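# Flip the gripper housing and return it to its tray

## Task

Invert the loose gripper housing and set it back into its tray. Its two halves must be joined, and at most about a fingernail's width of the housing may stick out past the tray's open side. The tray is free to move, so at the end it must rest on all four feet on the raised bench top, with no foot more than half off an edge. Anything that stays in place only because the robot holds it does not count. Release the housing and move the grippers away at the end.

## Robot and tools

Robot: two arms, left_arm and right_arm, mounted on opposite sides of a table. Each has six joints and a parallel gripper. The names do not refer to sides of any image.

World frame: every reported position shares one frame. The origin is the table centre, the table surface is at z = +0.020 m, +z is up, and left_arm's base is on the +y side. Each gripper's fingers point along its own +x axis and close along its y axis. The reported end_effector_position is the point between the finger pads, about 3 to 4 cm short of the fingertips. Reported hand positions can be off, more so when the arm is stretched far.

Tool execute_actions, argument actions: a list holding at most one item, or empty.
- An empty list commands nothing and returns the current state.
- A motion item is {"rows": [...], "steps": n} with n from 1 to 15 (default 15). Each control step lasts 1/30 s and uses one row. If there are fewer rows than steps, the last row repeats.
- A wait item is {"steps": n} with n up to 300 and no rows. It returns after that many steps since the previous result.
- Optional "pictures": false leaves out the camera images. Images come by default.
- A refused call sends nothing to the robot.

Each row is one flat list of 14 numbers that always covers both arms. The first seven are for left_arm and the last seven for right_arm: waist, shoulder, elbow, wrist pitch, wrist yaw, wrist roll, then gripper opening. The six joint values are absolute target angles in radians, on the same scale as the Joint positions line. They are not offsets. Stated ranges per arm are: waist -3.054 to 3.054, shoulder 0.000 to 3.142, elbow 0.000 to 2.356, wrist pitch -1.571 to 1.571, wrist yaw -1.571 to 1.571, wrist roll -3.142 to 3.142. A target more than 0.010 rad beyond a range end gets the call refused, unless the joint already sits further out. The true ends may differ from the stated ones by up to 0.010 rad. Targets past a true end are clipped there, and the result prints "joint sent to its limit", which may refer to an earlier action. A missing note does not mean there is more travel left.

Opening is an absolute value from -1 to 1. +1 is fully open (pad gap 0.088 m). Empty fingers close fully near -0.80, and going lower changes nothing. A full close takes at least about 0.5 s. To hold a part, keep commanding about 0.07 below the measured grip_measured, or a smaller margin for a lighter hold. Parts thinner than about 3 mm get proportionally less force. Each pad pushes with at most about 34 to 49 N and can spike harder on first contact.

Motion limits: on each step a joint's target is kept within a fixed lead of its measured angle. The lead is 0.211 rad for waist, shoulder and elbow, 0.213 for wrist pitch, 0.267 for wrist yaw and 0.228 for wrist roll. If the targets would put the gripper more than 70 mm from where it now is, all joint targets are scaled back toward the measured angles. This means far moves need several calls. Friction can stop joints short, and tiny changes may not move at all, so check the joint readings after each move. Between calls, the arms keep heading to the last row sent until everything nearly stops, or until a step is HELD.

Results: the state line gives, for each arm, the gripper's position (m), orientation quaternion (wxyz), and linear and angular velocity (m/s, rad/s). Joint positions and Joint velocities list six joints per arm, then the pad gap in m. grip_measured is the opening on the command scale. It can be off by about 1 mm, and it reads narrower than the real gap by up to about 3 mm (0.061) while squeezing hard. Other lines mean the following:
- "joint command not followed": a clearance check changed or blocked some joint targets.
- HELD: a step's row was wholly or partly not sent.
- Joint torques: total drive output, which is nonzero even in free air.
- External joint torques: estimated outside load, including friction, error and any held weight. "no reading" means there is no estimate.
- MOTOR HOT: a motor has passed 50 °C.
- OVER-TEMPERATURE FAULT: a motor reached 95 °C and the arm was held. If it does not cool within 30 to 60 s, the arm loses power and goes limp.
- TORQUE FAULT: contact torque hit a load limit, so the arm freezes for 10 s and the rest of the call is dropped.

Load limits (N m) per arm are waist 17.2, shoulder 21.3, elbow 21.3, wrist pitch 5.61, wrist yaw 5.59, wrist roll 5.24. A held object's weight counts toward them.

Cameras: cam_high (fixed, overhead) and cam_left_wrist and cam_right_wrist, each 504x504, returned in that order. The calibration lists K, distortion D and T_world_to_cam, which maps world coordinates into each camera's frame. Wrist camera poses are computed from the joint readings. The numbers can be slightly off.

Tool zoom_image: camera (one of the three names) and region [x0, y0, x1, y1] in pixels of that camera's latest image, with the origin at the top-left and at most 504x504. It returns a closer view.

Tool finished_scene: scene (integer) ends the current scene for good and grades it. The result reports success and gives the next task. Replying without any tool call ends everything.

Cautions:
- Nothing may leave the table.
- Do not drop or slam the housing, shove the tray hard, or tip it off its feet or over the bench edge.
- Keep the two arms from colliding or pressing on each other.
- Avoid long heavy holds that heat the motors.
- Brief outside tugs on held parts or nudges to loose items can happen.
- Before finishing, open the grippers and pull clear, so the housing and tray rest on their own.

Each tool is called by a JSON object that holds its "fn" and its "kwargs", one argument or row to a line.

## Session

{"fn": "execute_actions", "kwargs": {
  "actions": []
}}

Scene clock: 0.00 s of 5467.00 s.
left_arm: end_effector_position=(+0.3586, +0.2711, +0.2216) grip_measured=+1.000 end_effector_quat_wxyz=(-0.564, +0.613, -0.547, +0.087) end_effector_velocity=(-0.002, +0.001, -0.004) end_effector_angular_velocity=(+0.006, +0.015, +0.007) | right_arm: end_effector_position=(+0.0666, -0.1828, +0.3761) grip_measured=+0.980 end_effector_quat_wxyz=(+0.728, -0.176, +0.205, +0.631) end_effector_velocity=(+0.002, -0.001, -0.003) end_effector_angular_velocity=(-0.012, +0.005, -0.013)
Joint positions: left_arm=[ 1.256  1.098  0.351  0.072  0.618 -1.555  0.088] | right_arm=[-0.042  0.848  0.945 -0.646 -0.076 -0.043  0.087]
Joint velocities: left_arm=[-0.002 -0.002 -0.007 -0.007 -0.007 -0.007  0.   ] | right_arm=[-0.002  0.002 -0.002 -0.007  0.007  0.007 -0.   ]
Joint torques (N m, as the arm reports them, + toward a larger angle): no reading
External joint torques (N m, as the arm's controller estimates them; a push from outside toward a larger angle lowers the number): no reading
Motor temperatures (°C, as the motors report them): left_arm=[22 23 23 24 24 21] | right_arm=[22 24 21 23 24 22]
Heat: left arm: hottest wrist pitch 24 °C (+0.0 °C/min); right arm: hottest shoulder 24 °C (+0.0 °C/min).

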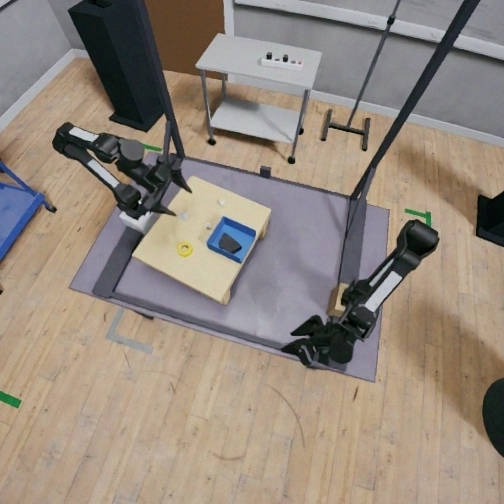

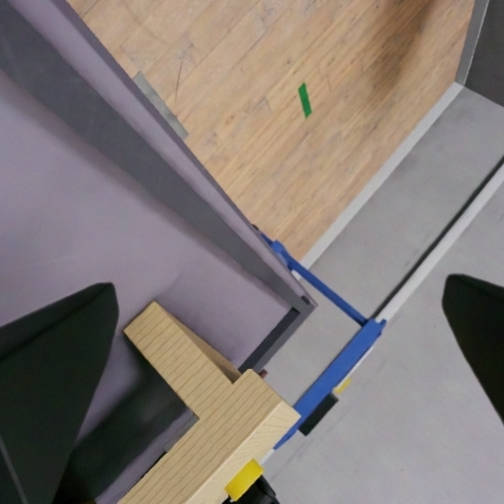

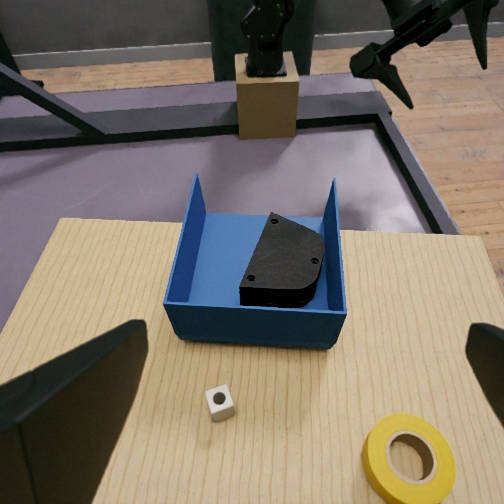

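{"fn": "zoom_image", "kwargs": {
  "camera": "cam_right_wrist",
  "region": [140, 160, 380, 360]
}}

{"fn": "zoom_image", "kwargs": {
  "camera": "cam_high",
  "region": [120, 160, 300, 320]
}}

Region (140, 160, 380, 360) of cam_right_wrist's 504x504 image, scaled by 2.100, with more detail than that image has.

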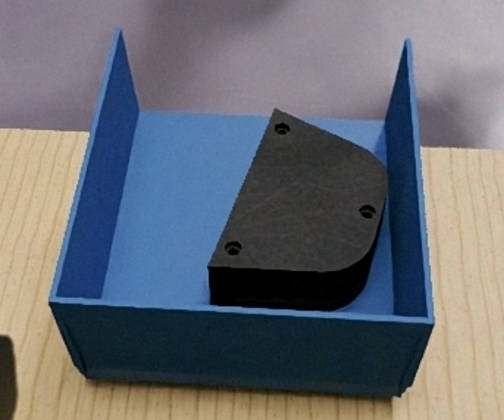

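Region (120, 160, 300, 320) of cam_high's 504x504 image, scaled by 2.800, with more detail than that image has.

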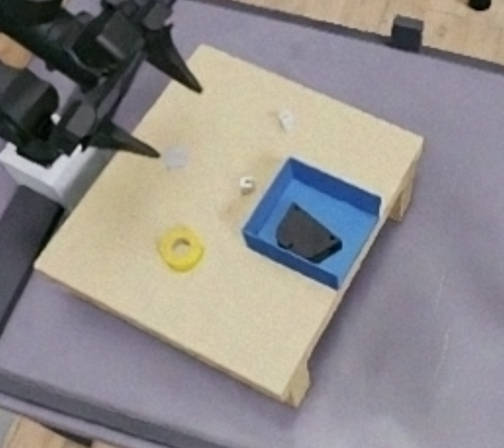

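{"fn": "execute_actions", "kwargs": {
  "actions": [
    {"rows":[[0.1,0.9,0.35,0.3,0,0,1,-0.042,0.848,0.945,-0.646,-0.076,-0.043,1]]}
  ],
  "pictures": false
}}

{"fn": "execute_actions", "kwargs": {
  "actions": [
    {"steps":60}
  ]
}}

Scene clock: 22.53 s of 5467.00 s.
left_arm: end_effector_position=(+0.2969, +0.1842, +0.3012) grip_measured=+1.000 end_effector_quat_wxyz=(+0.806, -0.301, +0.312, -0.403) end_effector_velocity=(-0.332, -0.197, +0.009) end_effector_angular_velocity=(+0.666, -1.241, -1.514) | right_arm: end_effector_position=(+0.0666, -0.1828, +0.3761) grip_measured=+0.980 end_effector_quat_wxyz=(+0.728, -0.176, +0.205, +0.631) end_effector_velocity=(-0.000, +0.000, +0.001) end_effector_angular_velocity=(+0.005, -0.017, +0.015)
Joint positions: left_arm=[ 0.606  0.909  0.353  0.292  0.033 -0.858  0.088] | right_arm=[-0.042  0.848  0.945 -0.646 -0.076 -0.043  0.087]
Joint velocities: left_arm=[-1.355 -0.027 -0.007  0.022 -0.212  1.399  0.   ] | right_arm=[-0.002 -0.002 -0.002  0.007 -0.007 -0.022  0.   ]
Joint torques (N m, as the arm reports them, + toward a larger angle): left_arm=[-0.63 -2.94  4.98  2.12 -0.14  0.21] | right_arm=[ 0.06 -2.67  6.63  1.93 -0.01  0.02]
External joint torques (N m, as the arm's controller estimates them; a push from outside toward a larger angle lowers the number): left_arm=[-0.57 -0.82 -1.42  0.48 -0.15  0.17] | right_arm=[ 0.07 -0.87 -0.32  0.2   0.02  0.01]
Motor temperatures (°C, as the motors report them): left_arm=[22 23 25 25 24 21] | right_arm=[22 24 24 27 24 22]
Heat: left arm: hottest elbow 25 °C (+2.7 °C/min); right arm: hottest wrist pitch 27 °C (+8.0 °C/min).
Steps of this call (steps 1 to 90: nothing new was sent; then 19.03 s passed at rest; steps 91 to 105: all 15 steps of this action). Readings (joint positions):
91: left_arm=[1.238 1.081 0.350 0.091 0.577 -1.530] | right_arm=[-0.042 0.848 0.945 -0.646 -0.076 -0.043]
92: left_arm=[1.195 1.053 0.343 0.129 0.519 -1.484] | right_arm=[-0.042 0.848 0.945 -0.646 -0.076 -0.043]
94: left_arm=[1.103 0.988 0.343 0.209 0.409 -1.387] | right_arm=[-0.042 0.848 0.945 -0.646 -0.076 -0.043]
98: left_arm=[0.921 0.924 0.353 0.267 0.186 -1.194] | right_arm=[-0.042 0.848 0.945 -0.646 -0.076 -0.043]
105: the state above

Scene clock: 24.53 s of 5467.00 s.
left_arm: end_effector_position=(+0.1543, +0.1408, +0.3032) grip_measured=+1.000 end_effector_quat_wxyz=(+0.718, +0.085, +0.095, -0.684) end_effector_velocity=(-0.002, +0.001, -0.003) end_effector_angular_velocity=(+0.017, +0.010, -0.008) | right_arm: end_effector_position=(+0.0666, -0.1828, +0.3761) grip_measured=+0.980 end_effector_quat_wxyz=(+0.728, -0.176, +0.205, +0.631) end_effector_velocity=(+0.001, +0.000, +0.003) end_effector_angular_velocity=(+0.010, -0.013, -0.000)
Joint positions: left_arm=[ 0.103  0.905  0.353  0.296  0.004 -0.007  0.088] | right_arm=[-0.042  0.848  0.945 -0.646 -0.076 -0.043  0.087]
Joint velocities: left_arm=[-0.002 -0.002  0.002 -0.022  0.007 -0.007  0.   ] | right_arm=[ 0.002 -0.002  0.002  0.007  0.007 -0.007 -0.   ]
Joint torques (N m, as the arm reports them, + toward a larger angle): left_arm=[-0.4  -3.12  4.71  2.23 -0.17  0.18] | right_arm=[ 0.03 -2.65  6.63  1.93  0.    0.02]
External joint torques (N m, as the arm's controller estimates them; a push from outside toward a larger angle lowers the number): left_arm=[-0.38 -0.94 -1.94  0.53 -0.17  0.17] | right_arm=[ 0.04 -0.88 -0.33  0.19  0.03  0.01]
Motor temperatures (°C, as the motors report them): left_arm=[22 23 25 26 24 21] | right_arm=[22 24 25 27 24 22]
Heat: left arm: hottest wrist pitch 26 °C (+4.9 °C/min); right arm: hottest wrist pitch 27 °C (+7.3 °C/min).
Steps of this call (steps 1 to 45: the robot went on to your last target; steps 46 to 60: nothing new was sent). Readings (joint positions):
1: left_arm=[0.560 0.908 0.353 0.293 0.026 -0.810] | right_arm=[-0.042 0.848 0.945 -0.646 -0.076 -0.043]
2: left_arm=[0.515 0.908 0.353 0.294 0.021 -0.762] | right_arm=[-0.042 0.848 0.945 -0.646 -0.076 -0.043]
4: left_arm=[0.424 0.907 0.353 0.295 0.014 -0.666] | right_arm=[-0.042 0.848 0.945 -0.646 -0.076 -0.043]
8: left_arm=[0.245 0.906 0.353 0.296 0.008 -0.474] | right_arm=[-0.042 0.848 0.945 -0.646 -0.076 -0.043]
60: the state above
All arms were judged still, so your last target was given up. Only a new action makes them travel on or press farther. Fingers that are still opening or closing keep moving.
camera_calibration (this result's frames):
cam_left_wrist: T_world_to_cam=[[-0.999879, -0.0155727, -0.000609594, 0.168365], [-0.00883423, 0.598578, -0.801016, 0.185515], [0.0128388, -0.800913, -0.598642, 0.370664], [0, 0, 0, 1]] pos_world=[0.165224, 0.188446, 0.370598]

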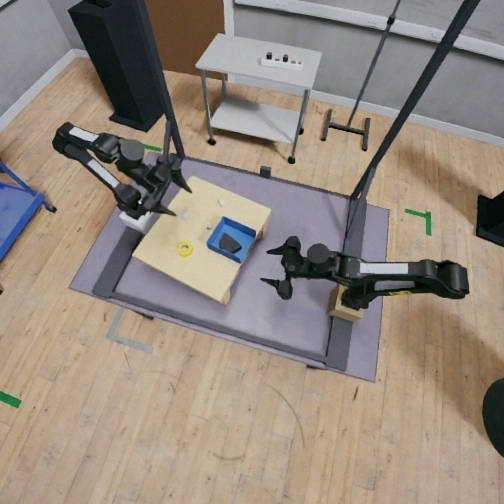

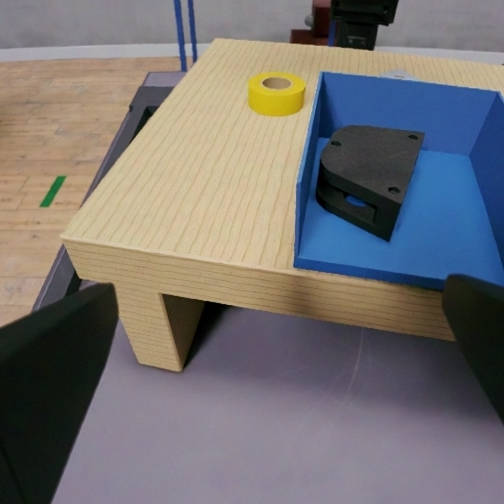

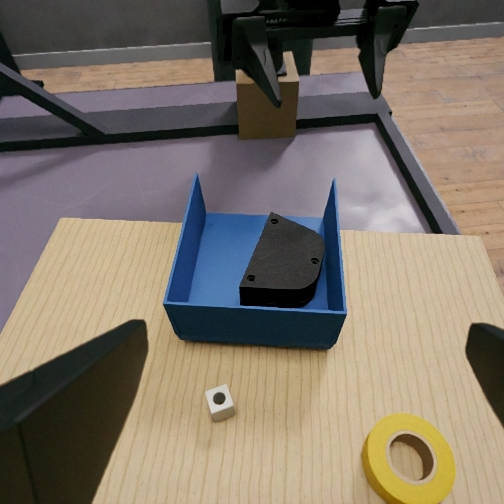

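{"fn": "execute_actions", "kwargs": {
  "actions": [
    {"rows":[[-0.05,1.779,0.326,1.453,0,0,0.5,-0.042,0.848,0.945,-0.646,-0.076,-0.043,1]]}
  ],
  "pictures": false
}}

{"fn": "execute_actions", "kwargs": {
  "actions": [
    {"steps":45}
  ]
}}

Scene clock: 43.13 s of 5467.00 s.
left_arm: end_effector_position=(+0.1038, +0.0823, +0.2290) grip_measured=+0.513 end_effector_quat_wxyz=(+0.668, +0.089, +0.085, -0.734) end_effector_velocity=(-0.011, -0.068, -0.187) end_effector_angular_velocity=(+0.017, +0.000, +0.001) | right_arm: end_effector_position=(+0.0666, -0.1828, +0.3761) grip_measured=+0.980 end_effector_quat_wxyz=(+0.728, -0.176, +0.205, +0.631) end_effector_velocity=(-0.000, +0.000, +0.001) end_effector_angular_velocity=(+0.007, -0.004, +0.008)
Joint positions: left_arm=[-0.045  1.555  0.336  0.972 -0.    -0.006  0.064] | right_arm=[-0.042  0.848  0.945 -0.646 -0.076 -0.043  0.087]
Joint velocities: left_arm=[-0.022  1.331 -0.012  1.326 -0.022 -0.007 -0.004] | right_arm=[-0.002 -0.002 -0.002  0.007 -0.007 -0.007 -0.   ]
Joint torques (N m, as the arm reports them, + toward a larger angle): left_arm=[-0.36 -4.19  2.48  2.19 -0.02  0.18] | right_arm=[ 0.02 -2.69  6.64  1.93 -0.03  0.02]
External joint torques (N m, as the arm's controller estimates them; a push from outside toward a larger angle lowers the number): left_arm=[-0.4   0.38 -2.07  0.49 -0.01  0.17] | right_arm=[ 0.02 -0.9  -0.31  0.19  0.    0.01]
Motor temperatures (°C, as the motors report them): left_arm=[22 24 27 29 24 21] | right_arm=[22 24 26 29 24 22]
Heat: left arm: hottest wrist pitch 29 °C (+7.0 °C/min); right arm: hottest wrist pitch 29 °C (+7.0 °C/min).
Steps of this call (steps 1 to 90: nothing new was sent; then 15.10 s passed at rest; steps 91 to 105: all 15 steps of this action). Readings (joint positions):
91: left_arm=[0.090 0.927 0.350 0.329 -0.006 -0.007] | right_arm=[-0.042 0.848 0.945 -0.646 -0.076 -0.043]
92: left_arm=[0.059 0.966 0.349 0.384 -0.006 -0.007] | right_arm=[-0.042 0.848 0.945 -0.646 -0.076 -0.043]
94: left_arm=[0.008 1.059 0.347 0.471 -0.001 -0.006] | right_arm=[-0.042 0.848 0.945 -0.646 -0.076 -0.043]
98: left_arm=[-0.030 1.242 0.337 0.652 -0.000 -0.006] | right_arm=[-0.042 0.848 0.945 -0.646 -0.076 -0.043]
105: the state above

Scene clock: 44.63 s of 5467.00 s.
left_arm: end_effector_position=(+0.1015, +0.0691, +0.2517) grip_measured=+0.502 end_effector_quat_wxyz=(+0.672, -0.003, +0.001, -0.741) end_effector_velocity=(+0.000, +0.001, +0.002) end_effector_angular_velocity=(-0.005, +0.023, +0.005) | right_arm: end_effector_position=(+0.0666, -0.1828, +0.3761) grip_measured=+0.980 end_effector_quat_wxyz=(+0.728, -0.176, +0.205, +0.631) end_effector_velocity=(-0.001, -0.001, -0.004) end_effector_angular_velocity=(-0.012, +0.000, +0.008)
Joint positions: left_arm=[-0.047  1.774  0.328  1.45  -0.    -0.006  0.064] | right_arm=[-0.042  0.848  0.945 -0.646 -0.076 -0.043  0.087]
Joint velocities: left_arm=[-0.002 -0.002 -0.002  0.007 -0.007 -0.022  0.   ] | right_arm=[-0.002 -0.002 -0.007 -0.007 -0.007 -0.007 -0.   ]
Joint torques (N m, as the arm reports them, + toward a larger angle): left_arm=[-0.34 -5.04  2.52  2.23  0.    0.14] | right_arm=[ 0.01 -2.67  6.63  1.92 -0.01  0.01]
External joint torques (N m, as the arm's controller estimates them; a push from outside toward a larger angle lowers the number): left_arm=[-0.34  0.08 -1.13  0.49  0.    0.14] | right_arm=[ 0.01 -0.91 -0.25  0.21  0.02  0.  ]
Motor temperatures (°C, as the motors report them): left_arm=[22 24 26 29 24 21] | right_arm=[22 24 26 29 24 22]
Heat: left arm: hottest wrist pitch 29 °C (+6.7 °C/min); right arm: hottest wrist pitch 29 °C (+6.7 °C/min).
Steps of this call (steps 1 to 45: the robot went on to your last target). Readings (joint positions):
1: left_arm=[-0.045 1.600 0.335 1.018 -0.000 -0.006] | right_arm=[-0.042 0.848 0.945 -0.646 -0.076 -0.043]
2: left_arm=[-0.046 1.642 0.335 1.062 -0.000 -0.006] | right_arm=[-0.042 0.848 0.945 -0.646 -0.076 -0.043]
4: left_arm=[-0.046 1.703 0.331 1.147 -0.000 -0.006] | right_arm=[-0.042 0.848 0.945 -0.646 -0.076 -0.043]
8: left_arm=[-0.047 1.751 0.328 1.324 -0.000 -0.006] | right_arm=[-0.042 0.848 0.945 -0.646 -0.076 -0.043]
45: the state above
All arms were judged still, so your last target was given up. Only a new action makes them travel on or press farther. Fingers that are still opening or closing keep moving.
camera_calibration (this result's frames):
cam_left_wrist: T_world_to_cam=[[-0.991615, 0.128779, -0.010775, 0.106184], [0.0580361, 0.369281, -0.927504, 0.227691], [-0.115464, -0.920352, -0.373659, 0.247712], [0, 0, 0, 1]] pos_world=[0.120681, 0.130226, 0.304888]

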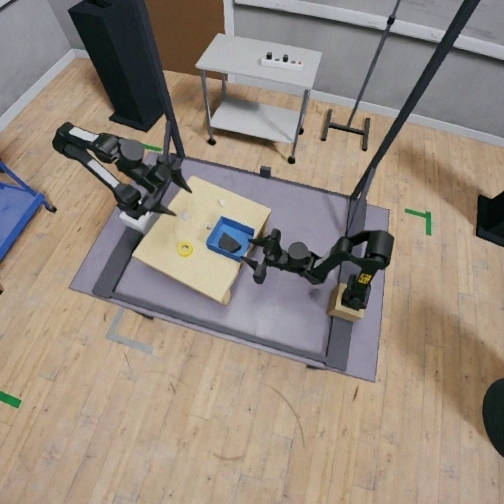

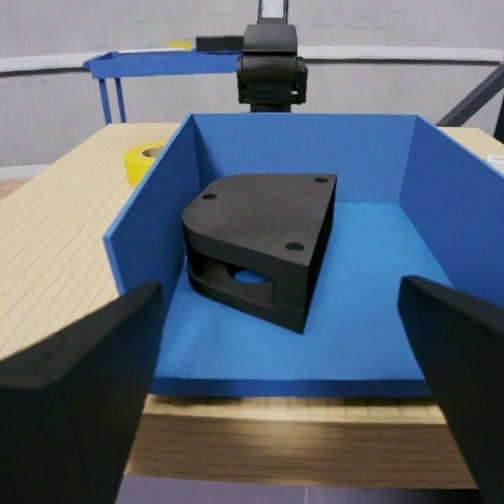

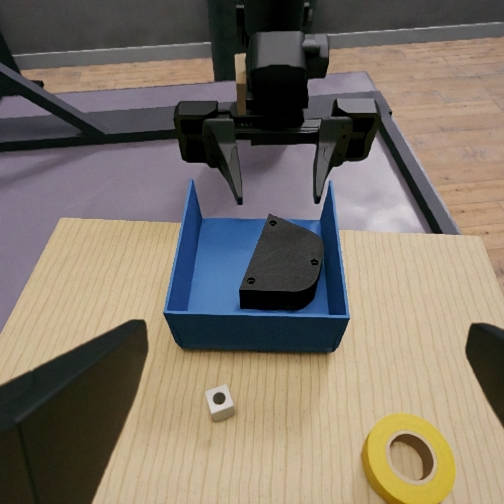

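{"fn": "execute_actions", "kwargs": {
  "actions": [
    {"rows":[[-0.09,1.8,0.33,1.47,0,0,0.6,-0.042,0.848,0.945,-0.646,-0.076,-0.043,1],[-0.09,1.8,0.33,1.47,0,0,0.6,-0.042,0.848,0.945,-0.646,-0.076,-0.043,1],[-0.09,1.8,0.33,1.47,0,0,0.6,-0.042,0.848,0.945,-0.646,-0.076,-0.043,1],[-0.09,1.8,0.33,1.47,0,0,0.6,-0.042,0.848,0.945,-0.646,-0.076,-0.043,1],[-0.09,1.88,0.35,1.53,0,0,0.6,-0.042,0.848,0.945,-0.646,-0.076,-0.043,1],[-0.09,1.88,0.35,1.53,0,0,0.6,-0.042,0.848,0.945,-0.646,-0.076,-0.043,1],[-0.09,1.95,0.385,1.565,0,0,0.6,-0.042,0.848,0.945,-0.646,-0.076,-0.043,1]]}
  ],
  "pictures": false
}}

{"fn": "execute_actions", "kwargs": {
  "actions": [
    {"steps":15}
  ]
}}

Scene clock: 53.20 s of 5467.00 s.
left_arm: end_effector_position=(+0.0852, +0.0577, +0.2327) grip_measured=+0.596 end_effector_quat_wxyz=(+0.658, -0.004, -0.000, -0.753) end_effector_velocity=(-0.006, -0.014, -0.003) end_effector_angular_velocity=(-0.019, +0.025, -0.005) | right_arm: end_effector_position=(+0.0666, -0.1828, +0.3761) grip_measured=+0.980 end_effector_quat_wxyz=(+0.728, -0.176, +0.205, +0.631) end_effector_velocity=(+0.002, +0.000, +0.003) end_effector_angular_velocity=(+0.010, -0.013, -0.005)
Joint positions: left_arm=[-0.086  1.928  0.374  1.56  -0.001 -0.004  0.068] | right_arm=[-0.042  0.848  0.945 -0.646 -0.076 -0.043  0.087]
Joint velocities: left_arm=[-0.012  0.076  0.061  0.037 -0.007 -0.022  0.001] | right_arm=[-0.002 -0.002  0.002  0.007  0.007 -0.007 -0.   ]
Joint torques (N m, as the arm reports them, + toward a larger angle): left_arm=[-0.48 -4.73  2.58  1.8  -0.01  0.13] | right_arm=[ 0.06 -2.64  6.6   1.94 -0.03  0.01]
External joint torques (N m, as the arm's controller estimates them; a push from outside toward a larger angle lowers the number): left_arm=[-0.46  0.92 -0.52  0.07 -0.02  0.12] | right_arm=[ 0.07 -0.83 -0.38  0.2   0.    0.  ]
Motor temperatures (°C, as the motors report them): left_arm=[22 24 26 30 24 21] | right_arm=[22 24 27 29 24 22]
Heat: left arm: hottest wrist pitch 30 °C (+6.8 °C/min); right arm: hottest wrist pitch 29 °C (+5.6 °C/min).
Steps of this call (steps 1 to 90: nothing new was sent; then 5.07 s passed at rest; steps 91 to 105: all 15 steps of this action). Readings (joint positions):
91: left_arm=[-0.050 1.776 0.328 1.453 -0.001 -0.006] | right_arm=[-0.042 0.848 0.945 -0.646 -0.076 -0.043]
92: left_arm=[-0.057 1.779 0.328 1.457 -0.001 -0.006] | right_arm=[-0.042 0.848 0.945 -0.646 -0.076 -0.043]
94: left_arm=[-0.072 1.786 0.328 1.459 -0.001 -0.006] | right_arm=[-0.042 0.848 0.945 -0.646 -0.076 -0.043]
98: left_arm=[-0.083 1.862 0.346 1.516 -0.001 -0.006] | right_arm=[-0.042 0.848 0.945 -0.646 -0.076 -0.043]
105: the state above

Scene clock: 53.70 s of 5467.00 s.
left_arm: end_effector_position=(+0.0849, +0.0563, +0.2329) grip_measured=+0.598 end_effector_quat_wxyz=(+0.657, -0.006, -0.002, -0.753) end_effector_velocity=(+0.002, +0.000, -0.003) end_effector_angular_velocity=(+0.013, +0.006, +0.019) | right_arm: end_effector_position=(+0.0666, -0.1828, +0.3761) grip_measured=+0.980 end_effector_quat_wxyz=(+0.728, -0.176, +0.205, +0.631) end_effector_velocity=(-0.002, -0.001, -0.004) end_effector_angular_velocity=(-0.010, +0.008, +0.015)
Joint positions: left_arm=[-0.086  1.936  0.38   1.568 -0.001 -0.004  0.068] | right_arm=[-0.042  0.848  0.945 -0.646 -0.076 -0.043  0.087]
Joint velocities: left_arm=[-0.002  0.002 -0.002 -0.007 -0.022 -0.007 -0.   ] | right_arm=[-0.007 -0.002 -0.007 -0.007 -0.022 -0.007  0.   ]
Joint torques (N m, as the arm reports them, + toward a larger angle): left_arm=[-0.51 -4.63  2.49  1.72 -0.02  0.1 ] | right_arm=[ 0.   -2.71  6.64  1.93 -0.01  0.03]
External joint torques (N m, as the arm's controller estimates them; a push from outside toward a larger angle lowers the number): left_arm=[-0.53  1.03 -0.59  0.01 -0.01  0.09] | right_arm=[ 0.   -0.92 -0.3   0.2   0.03  0.02]
Motor temperatures (°C, as the motors report them): left_arm=[22 24 26 30 24 21] | right_arm=[22 24 27 29 24 22]
Heat: left arm: hottest wrist pitch 30 °C (+6.7 °C/min); right arm: hottest wrist pitch 29 °C (+5.6 °C/min).
Steps of this call (steps 1 to 15: the robot went on to your last target). Readings (joint positions):
1: left_arm=[-0.086 1.930 0.376 1.561 -0.001 -0.004] | right_arm=[-0.042 0.848 0.945 -0.646 -0.076 -0.043]
2: left_arm=[-0.086 1.931 0.377 1.563 -0.001 -0.004] | right_arm=[-0.042 0.848 0.945 -0.646 -0.076 -0.043]
4: left_arm=[-0.086 1.934 0.379 1.565 -0.001 -0.004] | right_arm=[-0.042 0.848 0.945 -0.646 -0.076 -0.043]
8: left_arm=[-0.086 1.936 0.379 1.567 -0.001 -0.004] | right_arm=[-0.042 0.848 0.945 -0.646 -0.076 -0.043]
15: the state above
All arms were judged still, so your last target was given up. Only a new action makes them travel on or press farther. Fingers that are still opening or closing keep moving.
camera_calibration (this result's frames):
cam_left_wrist: T_world_to_cam=[[-0.985975, 0.166392, -0.0129225, 0.0890524], [0.0728107, 0.359188, -0.93042, 0.215944], [-0.150173, -0.918312, -0.366266, 0.228099], [0, 0, 0, 1]] pos_world=[0.106335, 0.117084, 0.285614]

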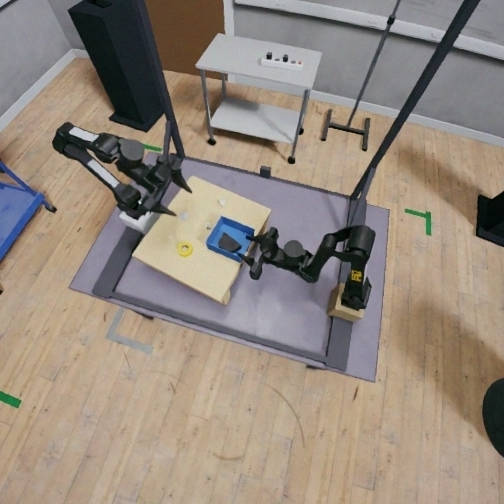

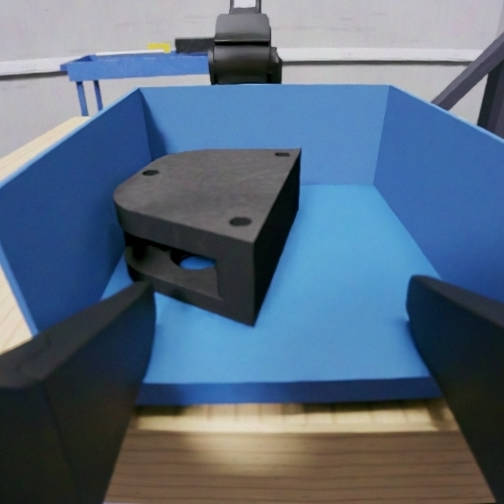

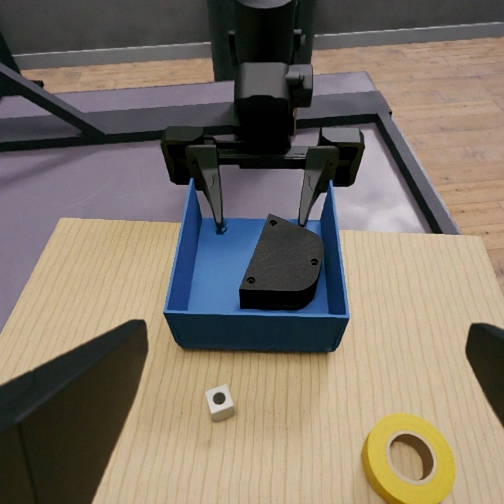

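{"fn": "execute_actions", "kwargs": {
  "actions": [
    {"rows":[[-0.07,1.90,0.40,1.52,0,0,0.8,-0.042,0.848,0.945,-0.646,-0.076,-0.043,1],[-0.07,1.90,0.40,1.52,0,0,0.8,-0.042,0.848,0.945,-0.646,-0.076,-0.043,1],[-0.07,1.90,0.40,1.52,0,0,0.8,-0.042,0.848,0.945,-0.646,-0.076,-0.043,1],[-0.07,1.90,0.40,1.52,0,0,0.8,-0.042,0.848,0.945,-0.646,-0.076,-0.043,1],[-0.07,1.90,0.40,1.52,0,0,0.8,-0.042,0.848,0.945,-0.646,-0.076,-0.043,1],[-0.07,1.92,0.45,1.48,0,0,0.8,-0.042,0.848,0.945,-0.646,-0.076,-0.043,1],[-0.07,1.92,0.45,1.48,0,0,0.8,-0.042,0.848,0.945,-0.646,-0.076,-0.043,1],[-0.07,1.92,0.45,1.48,0,0,0.8,-0.042,0.848,0.945,-0.646,-0.076,-0.043,1],[-0.07,1.938,0.506,1.432,0,0,0.8,-0.042,0.848,0.945,-0.646,-0.076,-0.043,1]]}
  ],
  "pictures": false
}}

{"fn": "execute_actions", "kwargs": {
  "actions": [
    {"steps":15}
  ]
}}

Scene clock: 62.50 s of 5467.00 s.
left_arm: end_effector_position=(+0.0865, +0.0304, +0.2413) grip_measured=+0.793 end_effector_quat_wxyz=(+0.662, -0.003, -0.000, -0.749) end_effector_velocity=(-0.000, -0.019, +0.006) end_effector_angular_velocity=(-0.016, +0.009, +0.010) | right_arm: end_effector_position=(+0.0666, -0.1828, +0.3761) grip_measured=+0.980 end_effector_quat_wxyz=(+0.728, -0.176, +0.205, +0.631) end_effector_velocity=(-0.003, -0.001, -0.002) end_effector_angular_velocity=(-0.005, +0.007, +0.020)
Joint positions: left_arm=[-0.074  1.928  0.486  1.447 -0.001 -0.004  0.078] | right_arm=[-0.042  0.848  0.945 -0.646 -0.076 -0.043  0.087]
Joint velocities: left_arm=[ 0.002  0.027  0.081 -0.037 -0.007 -0.007  0.001] | right_arm=[-0.002 -0.002 -0.002 -0.007 -0.022 -0.007 -0.   ]
Joint torques (N m, as the arm reports them, + toward a larger angle): left_arm=[ 0.23 -5.87  3.37  1.65  0.    0.13] | right_arm=[ 0.02 -2.66  6.67  1.92 -0.03  0.01]
External joint torques (N m, as the arm's controller estimates them; a push from outside toward a larger angle lowers the number): left_arm=[ 0.2   0.34 -0.21 -0.01  0.01  0.12] | right_arm=[ 0.   -0.88 -0.25  0.2   0.02  0.  ]
Motor temperatures (°C, as the motors report them): left_arm=[22 24 26 30 24 21] | right_arm=[22 24 27 30 24 22]
Heat: left arm: hottest wrist pitch 30 °C (+6.1 °C/min); right arm: hottest wrist pitch 30 °C (+6.1 °C/min).
Steps of this call (steps 1 to 90: nothing new was sent; then 5.30 s passed at rest; steps 91 to 105: all 15 steps of this action). Readings (joint positions):
91: left_arm=[-0.086 1.934 0.381 1.566 -0.001 -0.004] | right_arm=[-0.042 0.848 0.945 -0.646 -0.076 -0.043]
92: left_arm=[-0.085 1.930 0.384 1.555 -0.001 -0.004] | right_arm=[-0.042 0.848 0.945 -0.646 -0.076 -0.043]
94: left_arm=[-0.082 1.923 0.389 1.540 -0.001 -0.004] | right_arm=[-0.042 0.848 0.945 -0.646 -0.076 -0.043]
98: left_arm=[-0.076 1.920 0.414 1.509 -0.001 -0.004] | right_arm=[-0.042 0.848 0.945 -0.646 -0.076 -0.043]
105: the state above

Scene clock: 63.00 s of 5467.00 s.
left_arm: end_effector_position=(+0.0863, +0.0279, +0.2412) grip_measured=+0.797 end_effector_quat_wxyz=(+0.662, -0.002, +0.001, -0.749) end_effector_velocity=(-0.000, -0.001, +0.000) end_effector_angular_velocity=(+0.005, +0.022, +0.005) | right_arm: end_effector_position=(+0.0666, -0.1828, +0.3761) grip_measured=+0.980 end_effector_quat_wxyz=(+0.728, -0.176, +0.205, +0.631) end_effector_velocity=(-0.001, -0.001, -0.002) end_effector_angular_velocity=(-0.009, -0.013, +0.015)
Joint positions: left_arm=[-0.074  1.93   0.497  1.436 -0.001 -0.004  0.078] | right_arm=[-0.042  0.848  0.945 -0.646 -0.076 -0.043  0.087]
Joint velocities: left_arm=[-0.002 -0.002  0.002 -0.007 -0.007 -0.022 -0.   ] | right_arm=[-0.002 -0.002 -0.002 -0.007 -0.007 -0.022 -0.   ]
Joint torques (N m, as the arm reports them, + toward a larger angle): left_arm=[ 0.25 -5.86  3.34  1.65  0.04  0.13] | right_arm=[ 0.05 -2.66  6.64  1.93 -0.01  0.01]
External joint torques (N m, as the arm's controller estimates them; a push from outside toward a larger angle lowers the number): left_arm=[ 0.24  0.38 -0.35 -0.07  0.04  0.12] | right_arm=[ 0.05 -0.88 -0.28  0.21  0.02  0.  ]
Motor temperatures (°C, as the motors report them): left_arm=[22 24 26 30 24 21] | right_arm=[22 24 27 30 24 22]
Heat: left arm: hottest wrist pitch 30 °C (+6.0 °C/min); right arm: hottest wrist pitch 30 °C (+6.0 °C/min).
Steps of this call (steps 1 to 15: the robot went on to your last target). Readings (joint positions):
1: left_arm=[-0.074 1.928 0.488 1.445 -0.001 -0.004] | right_arm=[-0.042 0.848 0.945 -0.646 -0.076 -0.043]
2: left_arm=[-0.074 1.929 0.490 1.443 -0.001 -0.004] | right_arm=[-0.042 0.848 0.945 -0.646 -0.076 -0.043]
4: left_arm=[-0.074 1.929 0.493 1.440 -0.001 -0.004] | right_arm=[-0.042 0.848 0.945 -0.646 -0.076 -0.043]
8: left_arm=[-0.074 1.930 0.495 1.437 -0.001 -0.004] | right_arm=[-0.042 0.848 0.945 -0.646 -0.076 -0.043]
15: the state above
camera_calibration (this result's frames):
cam_left_wrist: T_world_to_cam=[[-0.987972, 0.154082, -0.0130249, 0.0958821], [0.0696872, 0.368471, -0.927024, 0.232903], [-0.138038, -0.916781, -0.374776, 0.206259], [0, 0, 0, 1]] pos_world=[0.10697, 0.0885032, 0.294457]

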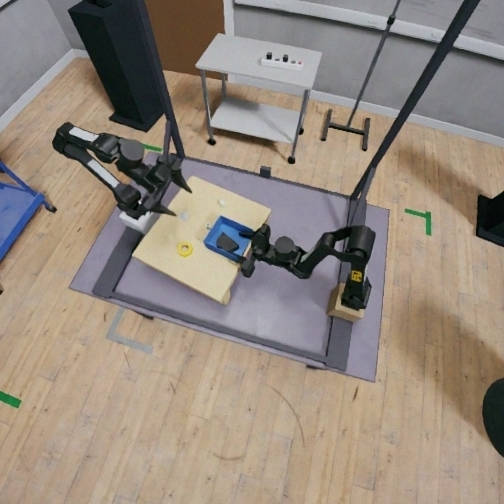

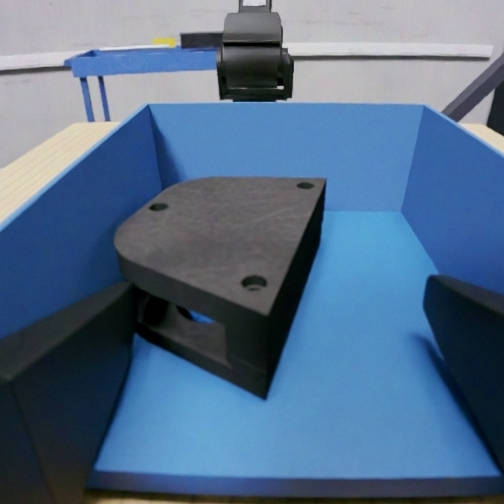

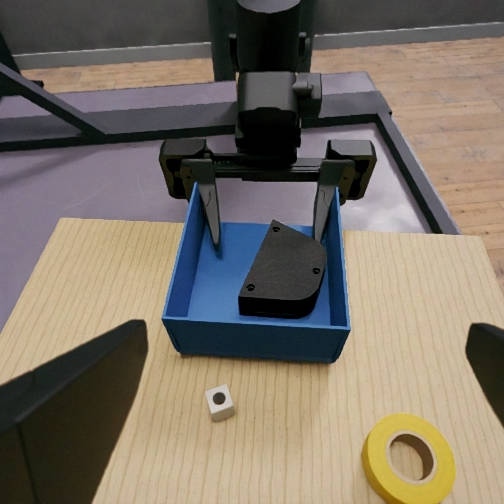

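{"fn": "execute_actions", "kwargs": {
  "actions": [
    {"rows":[[-0.074,1.80,0.31,1.49,0,0,0.0,-0.042,0.848,0.945,-0.646,-0.076,-0.043,1]]}
  ],
  "pictures": false
}}

{"fn": "execute_actions", "kwargs": {
  "actions": [
    {"rows":[[-0.255,1.80,0.31,1.49,-0.175,0,-0.2,-0.042,0.848,0.945,-0.646,-0.076,-0.043,1]]}
  ],
  "pictures": false
}}

{"fn": "execute_actions", "kwargs": {
  "actions": [
    {"steps":10}
  ]
}}

Scene clock: 74.93 s of 5467.00 s.
left_arm: end_effector_position=(+0.0917, +0.0712, +0.2434) grip_measured=+0.019 end_effector_quat_wxyz=(+0.662, +0.001, +0.004, -0.749) end_effector_velocity=(+0.001, +0.009, -0.005) end_effector_angular_velocity=(+0.023, +0.004, +0.005) | right_arm: end_effector_position=(+0.0666, -0.1828, +0.3761) grip_measured=+0.980 end_effector_quat_wxyz=(+0.728, -0.176, +0.205, +0.631) end_effector_velocity=(-0.001, -0.001, -0.002) end_effector_angular_velocity=(-0.007, -0.001, +0.008)
Joint positions: left_arm=[-0.074  1.812  0.32   1.485 -0.001 -0.004  0.04 ] | right_arm=[-0.042  0.848  0.945 -0.646 -0.076 -0.043  0.087]
Joint velocities: left_arm=[-0.002 -0.022 -0.037 -0.007 -0.007 -0.007 -0.007] | right_arm=[-0.002 -0.002 -0.002 -0.007 -0.007 -0.007  0.   ]
Joint torques (N m, as the arm reports them, + toward a larger angle): left_arm=[-0.23 -7.09  1.73  2.27  0.02  0.1 ] | right_arm=[ 0.03 -2.62  6.64  1.9  -0.01  0.01]
External joint torques (N m, as the arm's controller estimates them; a push from outside toward a larger angle lowers the number): left_arm=[-0.23 -1.97 -1.67  0.56  0.02  0.1 ] | right_arm=[ 0.05 -0.79 -0.31  0.18  0.02  0.  ]
Motor temperatures (°C, as the motors report them): left_arm=[22 25 26 30 24 21] | right_arm=[22 24 28 30 24 22]
Heat: left arm: hottest wrist pitch 30 °C (+5.0 °C/min); right arm: hottest wrist pitch 30 °C (+4.0 °C/min).
Steps of this call (steps 1 to 15: the robot went on to your last target; steps 16 to 90: nothing new was sent; then 8.43 s passed at rest; steps 91 to 105: all 15 steps of this action). Readings (joint positions):
91: left_arm=[-0.074 1.919 0.481 1.437 -0.001 -0.004] | right_arm=[-0.042 0.848 0.945 -0.646 -0.076 -0.043]
92: left_arm=[-0.074 1.900 0.451 1.448 -0.001 -0.004] | right_arm=[-0.042 0.848 0.945 -0.646 -0.076 -0.043]
94: left_arm=[-0.074 1.858 0.386 1.466 -0.001 -0.004] | right_arm=[-0.042 0.848 0.945 -0.646 -0.076 -0.043]
98: left_arm=[-0.074 1.826 0.338 1.479 -0.001 -0.004] | right_arm=[-0.042 0.848 0.945 -0.646 -0.076 -0.043]
105: the state above

Scene clock: 75.43 s of 5467.00 s.
left_arm: end_effector_position=(+0.0514, +0.0808, +0.2436) grip_measured=-0.193 end_effector_quat_wxyz=(+0.659, +0.001, +0.003, -0.752) end_effector_velocity=(-0.008, +0.003, +0.002) end_effector_angular_velocity=(+0.001, +0.022, -0.010) | right_arm: end_effector_position=(+0.0666, -0.1828, +0.3761) grip_measured=+0.980 end_effector_quat_wxyz=(+0.728, -0.176, +0.205, +0.631) end_effector_velocity=(-0.003, -0.002, -0.000) end_effector_angular_velocity=(-0.001, +0.006, +0.020)
Joint positions: left_arm=[-0.249  1.809  0.316  1.487 -0.167 -0.004  0.03 ] | right_arm=[-0.042  0.848  0.945 -0.646 -0.076 -0.043  0.087]
Joint velocities: left_arm=[-0.032 -0.012 -0.002 -0.007 -0.022 -0.022 -0.002] | right_arm=[-0.002 -0.007 -0.002 -0.007 -0.022 -0.007 -0.   ]
Joint torques (N m, as the arm reports them, + toward a larger angle): left_arm=[-0.39 -6.94  1.79  2.24 -0.17  0.12] | right_arm=[ 0.05 -2.61  6.61  1.93 -0.01  0.  ]
External joint torques (N m, as the arm's controller estimates them; a push from outside toward a larger angle lowers the number): left_arm=[-0.36 -1.74 -1.67  0.49 -0.16  0.11] | right_arm=[ 0.05 -0.76 -0.34  0.21  0.03 -0.01]
Motor temperatures (°C, as the motors report them): left_arm=[22 25 26 30 24 21] | right_arm=[22 24 28 30 24 22]
Heat: left arm: hottest wrist pitch 30 °C (+5.0 °C/min); right arm: hottest wrist pitch 30 °C (+4.0 °C/min).
Steps of this call (steps 1 to 15: all 15 steps of this action). Readings (joint positions):
1: left_arm=[-0.087 1.811 0.319 1.485 -0.033 -0.004] | right_arm=[-0.042 0.848 0.945 -0.646 -0.076 -0.043]
2: left_arm=[-0.120 1.811 0.318 1.486 -0.067 -0.004] | right_arm=[-0.042 0.848 0.945 -0.646 -0.076 -0.043]
4: left_arm=[-0.185 1.811 0.318 1.486 -0.101 -0.004] | right_arm=[-0.042 0.848 0.945 -0.646 -0.076 -0.043]
8: left_arm=[-0.233 1.809 0.317 1.487 -0.147 -0.004] | right_arm=[-0.042 0.848 0.945 -0.646 -0.076 -0.043]
15: the state above

Scene clock: 75.77 s of 5467.00 s.
left_arm: end_effector_position=(+0.0508, +0.0810, +0.2436) grip_measured=-0.197 end_effector_quat_wxyz=(+0.659, +0.001, +0.003, -0.752) end_effector_velocity=(-0.002, -0.000, +0.003) end_effector_angular_velocity=(-0.013, -0.004, -0.010) | right_arm: end_effector_position=(+0.0666, -0.1828, +0.3761) grip_measured=+0.980 end_effector_quat_wxyz=(+0.728, -0.176, +0.205, +0.631) end_effector_velocity=(-0.001, -0.001, -0.002) end_effector_angular_velocity=(-0.007, -0.001, +0.008)
Joint positions: left_arm=[-0.252  1.809  0.316  1.487 -0.17  -0.004  0.029] | right_arm=[-0.042  0.848  0.945 -0.646 -0.076 -0.043  0.087]
Joint velocities: left_arm=[-0.002 -0.002  0.002  0.007  0.007  0.007 -0.   ] | right_arm=[-0.002 -0.002 -0.002 -0.007 -0.007 -0.007 -0.   ]
Joint torques (N m, as the arm reports them, + toward a larger angle): left_arm=[-0.33 -6.86  1.78  2.26 -0.18  0.12] | right_arm=[ 0.04 -2.66  6.61  1.92 -0.01  0.02]
External joint torques (N m, as the arm's controller estimates them; a push from outside toward a larger angle lowers the number): left_arm=[-0.34 -1.72 -1.66  0.53 -0.17  0.11] | right_arm=[ 0.05 -0.89 -0.3   0.2   0.02  0.01]
Motor temperatures (°C, as the motors report them): left_arm=[22 25 26 30 24 21] | right_arm=[22 24 28 30 24 22]
Heat: left arm: hottest wrist pitch 30 °C (+5.0 °C/min); right arm: hottest wrist pitch 30 °C (+4.0 °C/min).
Steps of this call (steps 1 to 10: the robot went on to your last target). Readings (joint positions):
1: left_arm=[-0.249 1.809 0.316 1.487 -0.168 -0.004] | right_arm=[-0.042 0.848 0.945 -0.646 -0.076 -0.043]
2: left_arm=[-0.250 1.809 0.316 1.487 -0.168 -0.004] | right_arm=[-0.042 0.848 0.945 -0.646 -0.076 -0.043]
4: left_arm=[-0.251 1.809 0.316 1.487 -0.170 -0.004] | right_arm=[-0.042 0.848 0.945 -0.646 -0.076 -0.043]
8: left_arm=[-0.252 1.809 0.316 1.487 -0.170 -0.004] | right_arm=[-0.042 0.848 0.945 -0.646 -0.076 -0.043]
10: the state above
camera_calibration (this result's frames):
cam_left_wrist: T_world_to_cam=[[-0.986553, 0.162857, -0.0138335, 0.0519924], [0.0749679, 0.375677, -0.923713, 0.216375], [-0.145236, -0.912329, -0.382834, 0.252839], [0, 0, 0, 1]] pos_world=[0.0717934, 0.140918, 0.297384]

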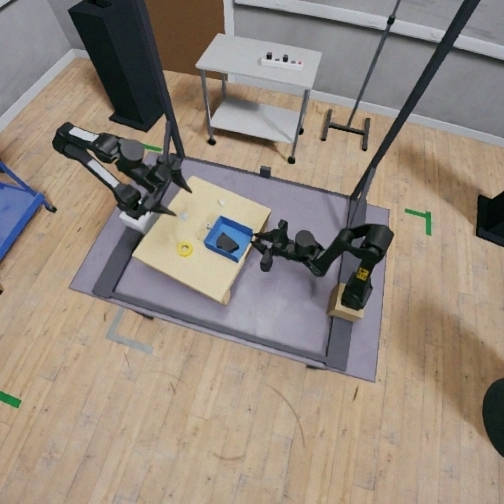

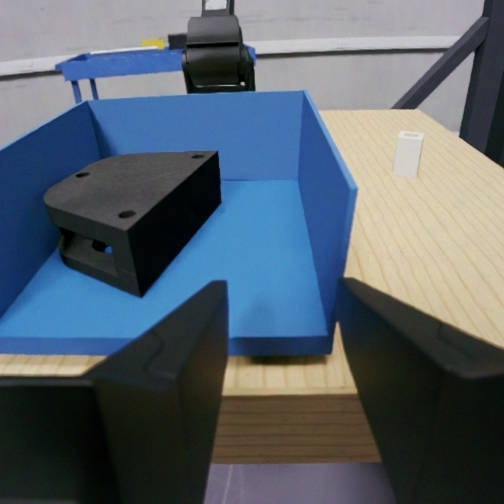

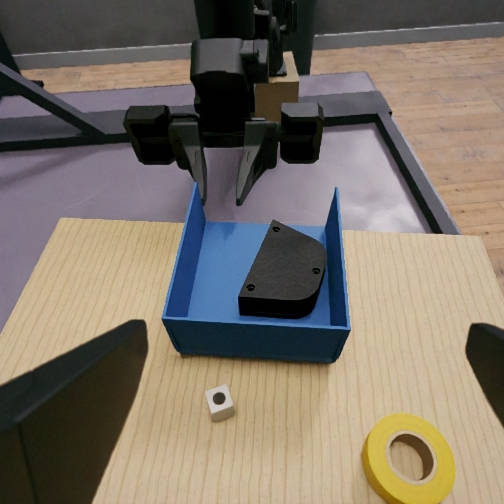

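{"fn": "execute_actions", "kwargs": {
  "actions": [
    {"rows":[[-0.30,1.80,0.31,1.49,-0.22,0,0.1,-0.042,0.848,0.945,-0.646,-0.076,-0.043,1],[-0.30,1.80,0.31,1.49,-0.22,0,0.1,-0.042,0.848,0.945,-0.646,-0.076,-0.043,1],[-0.30,1.80,0.31,1.49,-0.22,0,0.1,-0.042,0.848,0.945,-0.646,-0.076,-0.043,1],[-0.30,1.80,0.31,1.49,-0.22,0,0.1,-0.042,0.848,0.945,-0.646,-0.076,-0.043,1],[-0.30,1.80,0.31,1.49,-0.22,0,0.1,-0.042,0.848,0.945,-0.646,-0.076,-0.043,1],[-0.30,1.87,0.41,1.46,-0.22,0,0.1,-0.042,0.848,0.945,-0.646,-0.076,-0.043,1],[-0.30,1.87,0.41,1.46,-0.22,0,0.1,-0.042,0.848,0.945,-0.646,-0.076,-0.043,1],[-0.30,1.87,0.41,1.46,-0.22,0,0.1,-0.042,0.848,0.945,-0.646,-0.076,-0.043,1],[-0.30,1.93,0.51,1.42,-0.22,0,0.1,-0.042,0.848,0.945,-0.646,-0.076,-0.043,1]]}
  ],
  "pictures": false
}}

{"fn": "execute_actions", "kwargs": {
  "actions": [
    {"steps":15}
  ]
}}

Scene clock: 84.30 s of 5467.00 s.
left_arm: end_effector_position=(+0.0270, +0.0460, +0.2439) grip_measured=+0.091 end_effector_quat_wxyz=(+0.659, -0.003, +0.001, -0.752) end_effector_velocity=(-0.014, -0.039, -0.005) end_effector_angular_velocity=(+0.012, +0.003, +0.015) | right_arm: end_effector_position=(+0.0666, -0.1828, +0.3761) grip_measured=+0.980 end_effector_quat_wxyz=(+0.728, -0.176, +0.205, +0.631) end_effector_velocity=(+0.001, -0.002, -0.002) end_effector_angular_velocity=(-0.007, +0.004, -0.013)
Joint positions: left_arm=[-0.297  1.909  0.481  1.432 -0.215 -0.004  0.043] | right_arm=[-0.042  0.848  0.945 -0.646 -0.076 -0.043  0.087]
Joint velocities: left_arm=[-0.007  0.105  0.173 -0.081 -0.022 -0.007  0.002] | right_arm=[-0.002 -0.002 -0.002 -0.007  0.007  0.007 -0.   ]
Joint torques (N m, as the arm reports them, + toward a larger angle): left_arm=[-0.46 -6.11  2.94  1.71 -0.23  0.08] | right_arm=[ 0.04 -2.69  6.61  1.94 -0.01  0.01]
External joint torques (N m, as the arm's controller estimates them; a push from outside toward a larger angle lowers the number): left_arm=[-0.49 -0.09 -0.49  0.04 -0.2   0.07] | right_arm=[ 0.05 -0.87 -0.36  0.2   0.03  0.  ]
Motor temperatures (°C, as the motors report them): left_arm=[22 25 26 31 24 21] | right_arm=[22 24 28 31 24 22]
Heat: left arm: hottest wrist pitch 31 °C (+5.1 °C/min); right arm: hottest wrist pitch 31 °C (+4.0 °C/min).
Steps of this call (steps 1 to 15: the robot went on to your last target; steps 16 to 90: nothing new was sent; then 5.03 s passed at rest; steps 91 to 105: all 15 steps of this action). Readings (joint positions):
91: left_arm=[-0.255 1.809 0.316 1.487 -0.180 -0.004] | right_arm=[-0.042 0.848 0.945 -0.646 -0.076 -0.043]
92: left_arm=[-0.264 1.809 0.316 1.487 -0.189 -0.004] | right_arm=[-0.042 0.848 0.945 -0.646 -0.076 -0.043]
94: left_arm=[-0.280 1.809 0.316 1.487 -0.198 -0.004] | right_arm=[-0.042 0.848 0.945 -0.646 -0.076 -0.043]
98: left_arm=[-0.292 1.833 0.352 1.475 -0.210 -0.004] | right_arm=[-0.042 0.848 0.945 -0.646 -0.076 -0.043]
105: the state above

Scene clock: 84.80 s of 5467.00 s.
left_arm: end_effector_position=(+0.0254, +0.0415, +0.2421) grip_measured=+0.098 end_effector_quat_wxyz=(+0.659, -0.001, +0.002, -0.752) end_effector_velocity=(-0.000, -0.000, -0.002) end_effector_angular_velocity=(+0.008, +0.005, +0.005) | right_arm: end_effector_position=(+0.0666, -0.1828, +0.3761) grip_measured=+0.980 end_effector_quat_wxyz=(+0.728, -0.176, +0.205, +0.631) end_effector_velocity=(-0.001, -0.003, -0.004) end_effector_angular_velocity=(-0.025, -0.022, +0.023)
Joint positions: left_arm=[-0.297  1.923  0.501  1.422 -0.216 -0.004  0.044] | right_arm=[-0.042  0.848  0.945 -0.646 -0.076 -0.043  0.087]
Joint velocities: left_arm=[-0.002  0.002  0.002 -0.007 -0.007 -0.007 -0.   ] | right_arm=[-0.002 -0.002 -0.002 -0.022 -0.007 -0.037 -0.   ]
Joint torques (N m, as the arm reports them, + toward a larger angle): left_arm=[-0.45 -5.98  3.34  1.74 -0.19  0.07] | right_arm=[ 0.06 -2.66  6.58  1.94 -0.02  0.03]
External joint torques (N m, as the arm's controller estimates them; a push from outside toward a larger angle lowers the number): left_arm=[-0.45  0.27 -0.42  0.03 -0.17  0.07] | right_arm=[ 0.06 -0.9  -0.28  0.25  0.02  0.02]
Motor temperatures (°C, as the motors report them): left_arm=[22 25 26 31 24 21] | right_arm=[22 24 28 31 24 22]
Heat: left arm: hottest wrist pitch 31 °C (+5.0 °C/min); right arm: hottest wrist pitch 31 °C (+4.0 °C/min).
Steps of this call (steps 1 to 15: the robot went on to your last target). Readings (joint positions):
1: left_arm=[-0.297 1.912 0.486 1.429 -0.215 -0.004] | right_arm=[-0.042 0.848 0.945 -0.646 -0.076 -0.043]
2: left_arm=[-0.297 1.915 0.489 1.427 -0.215 -0.004] | right_arm=[-0.042 0.848 0.945 -0.646 -0.076 -0.043]
4: left_arm=[-0.297 1.919 0.493 1.425 -0.216 -0.004] | right_arm=[-0.042 0.848 0.945 -0.646 -0.076 -0.043]
8: left_arm=[-0.297 1.922 0.498 1.423 -0.216 -0.004] | right_arm=[-0.042 0.848 0.945 -0.646 -0.076 -0.043]
15: the state above
camera_calibration (this result's frames):
cam_left_wrist: T_world_to_cam=[[-0.986575, 0.162783, -0.0130713, 0.0332062], [0.0734182, 0.370617, -0.92588, 0.232552], [-0.145873, -0.91441, -0.377592, 0.211442], [0, 0, 0, 1]] pos_world=[0.0465307, 0.101752, 0.295588]

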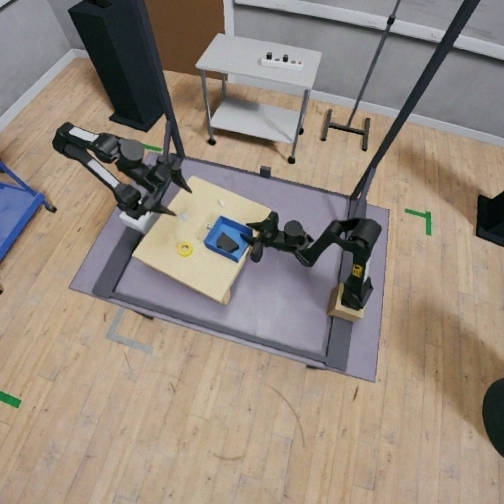

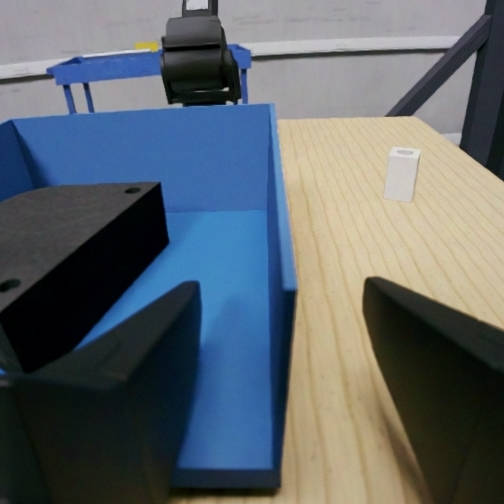

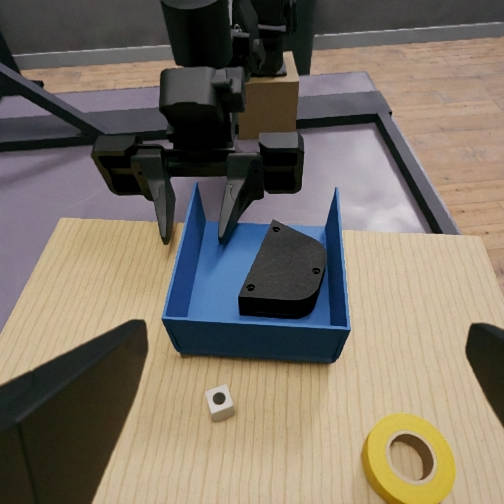

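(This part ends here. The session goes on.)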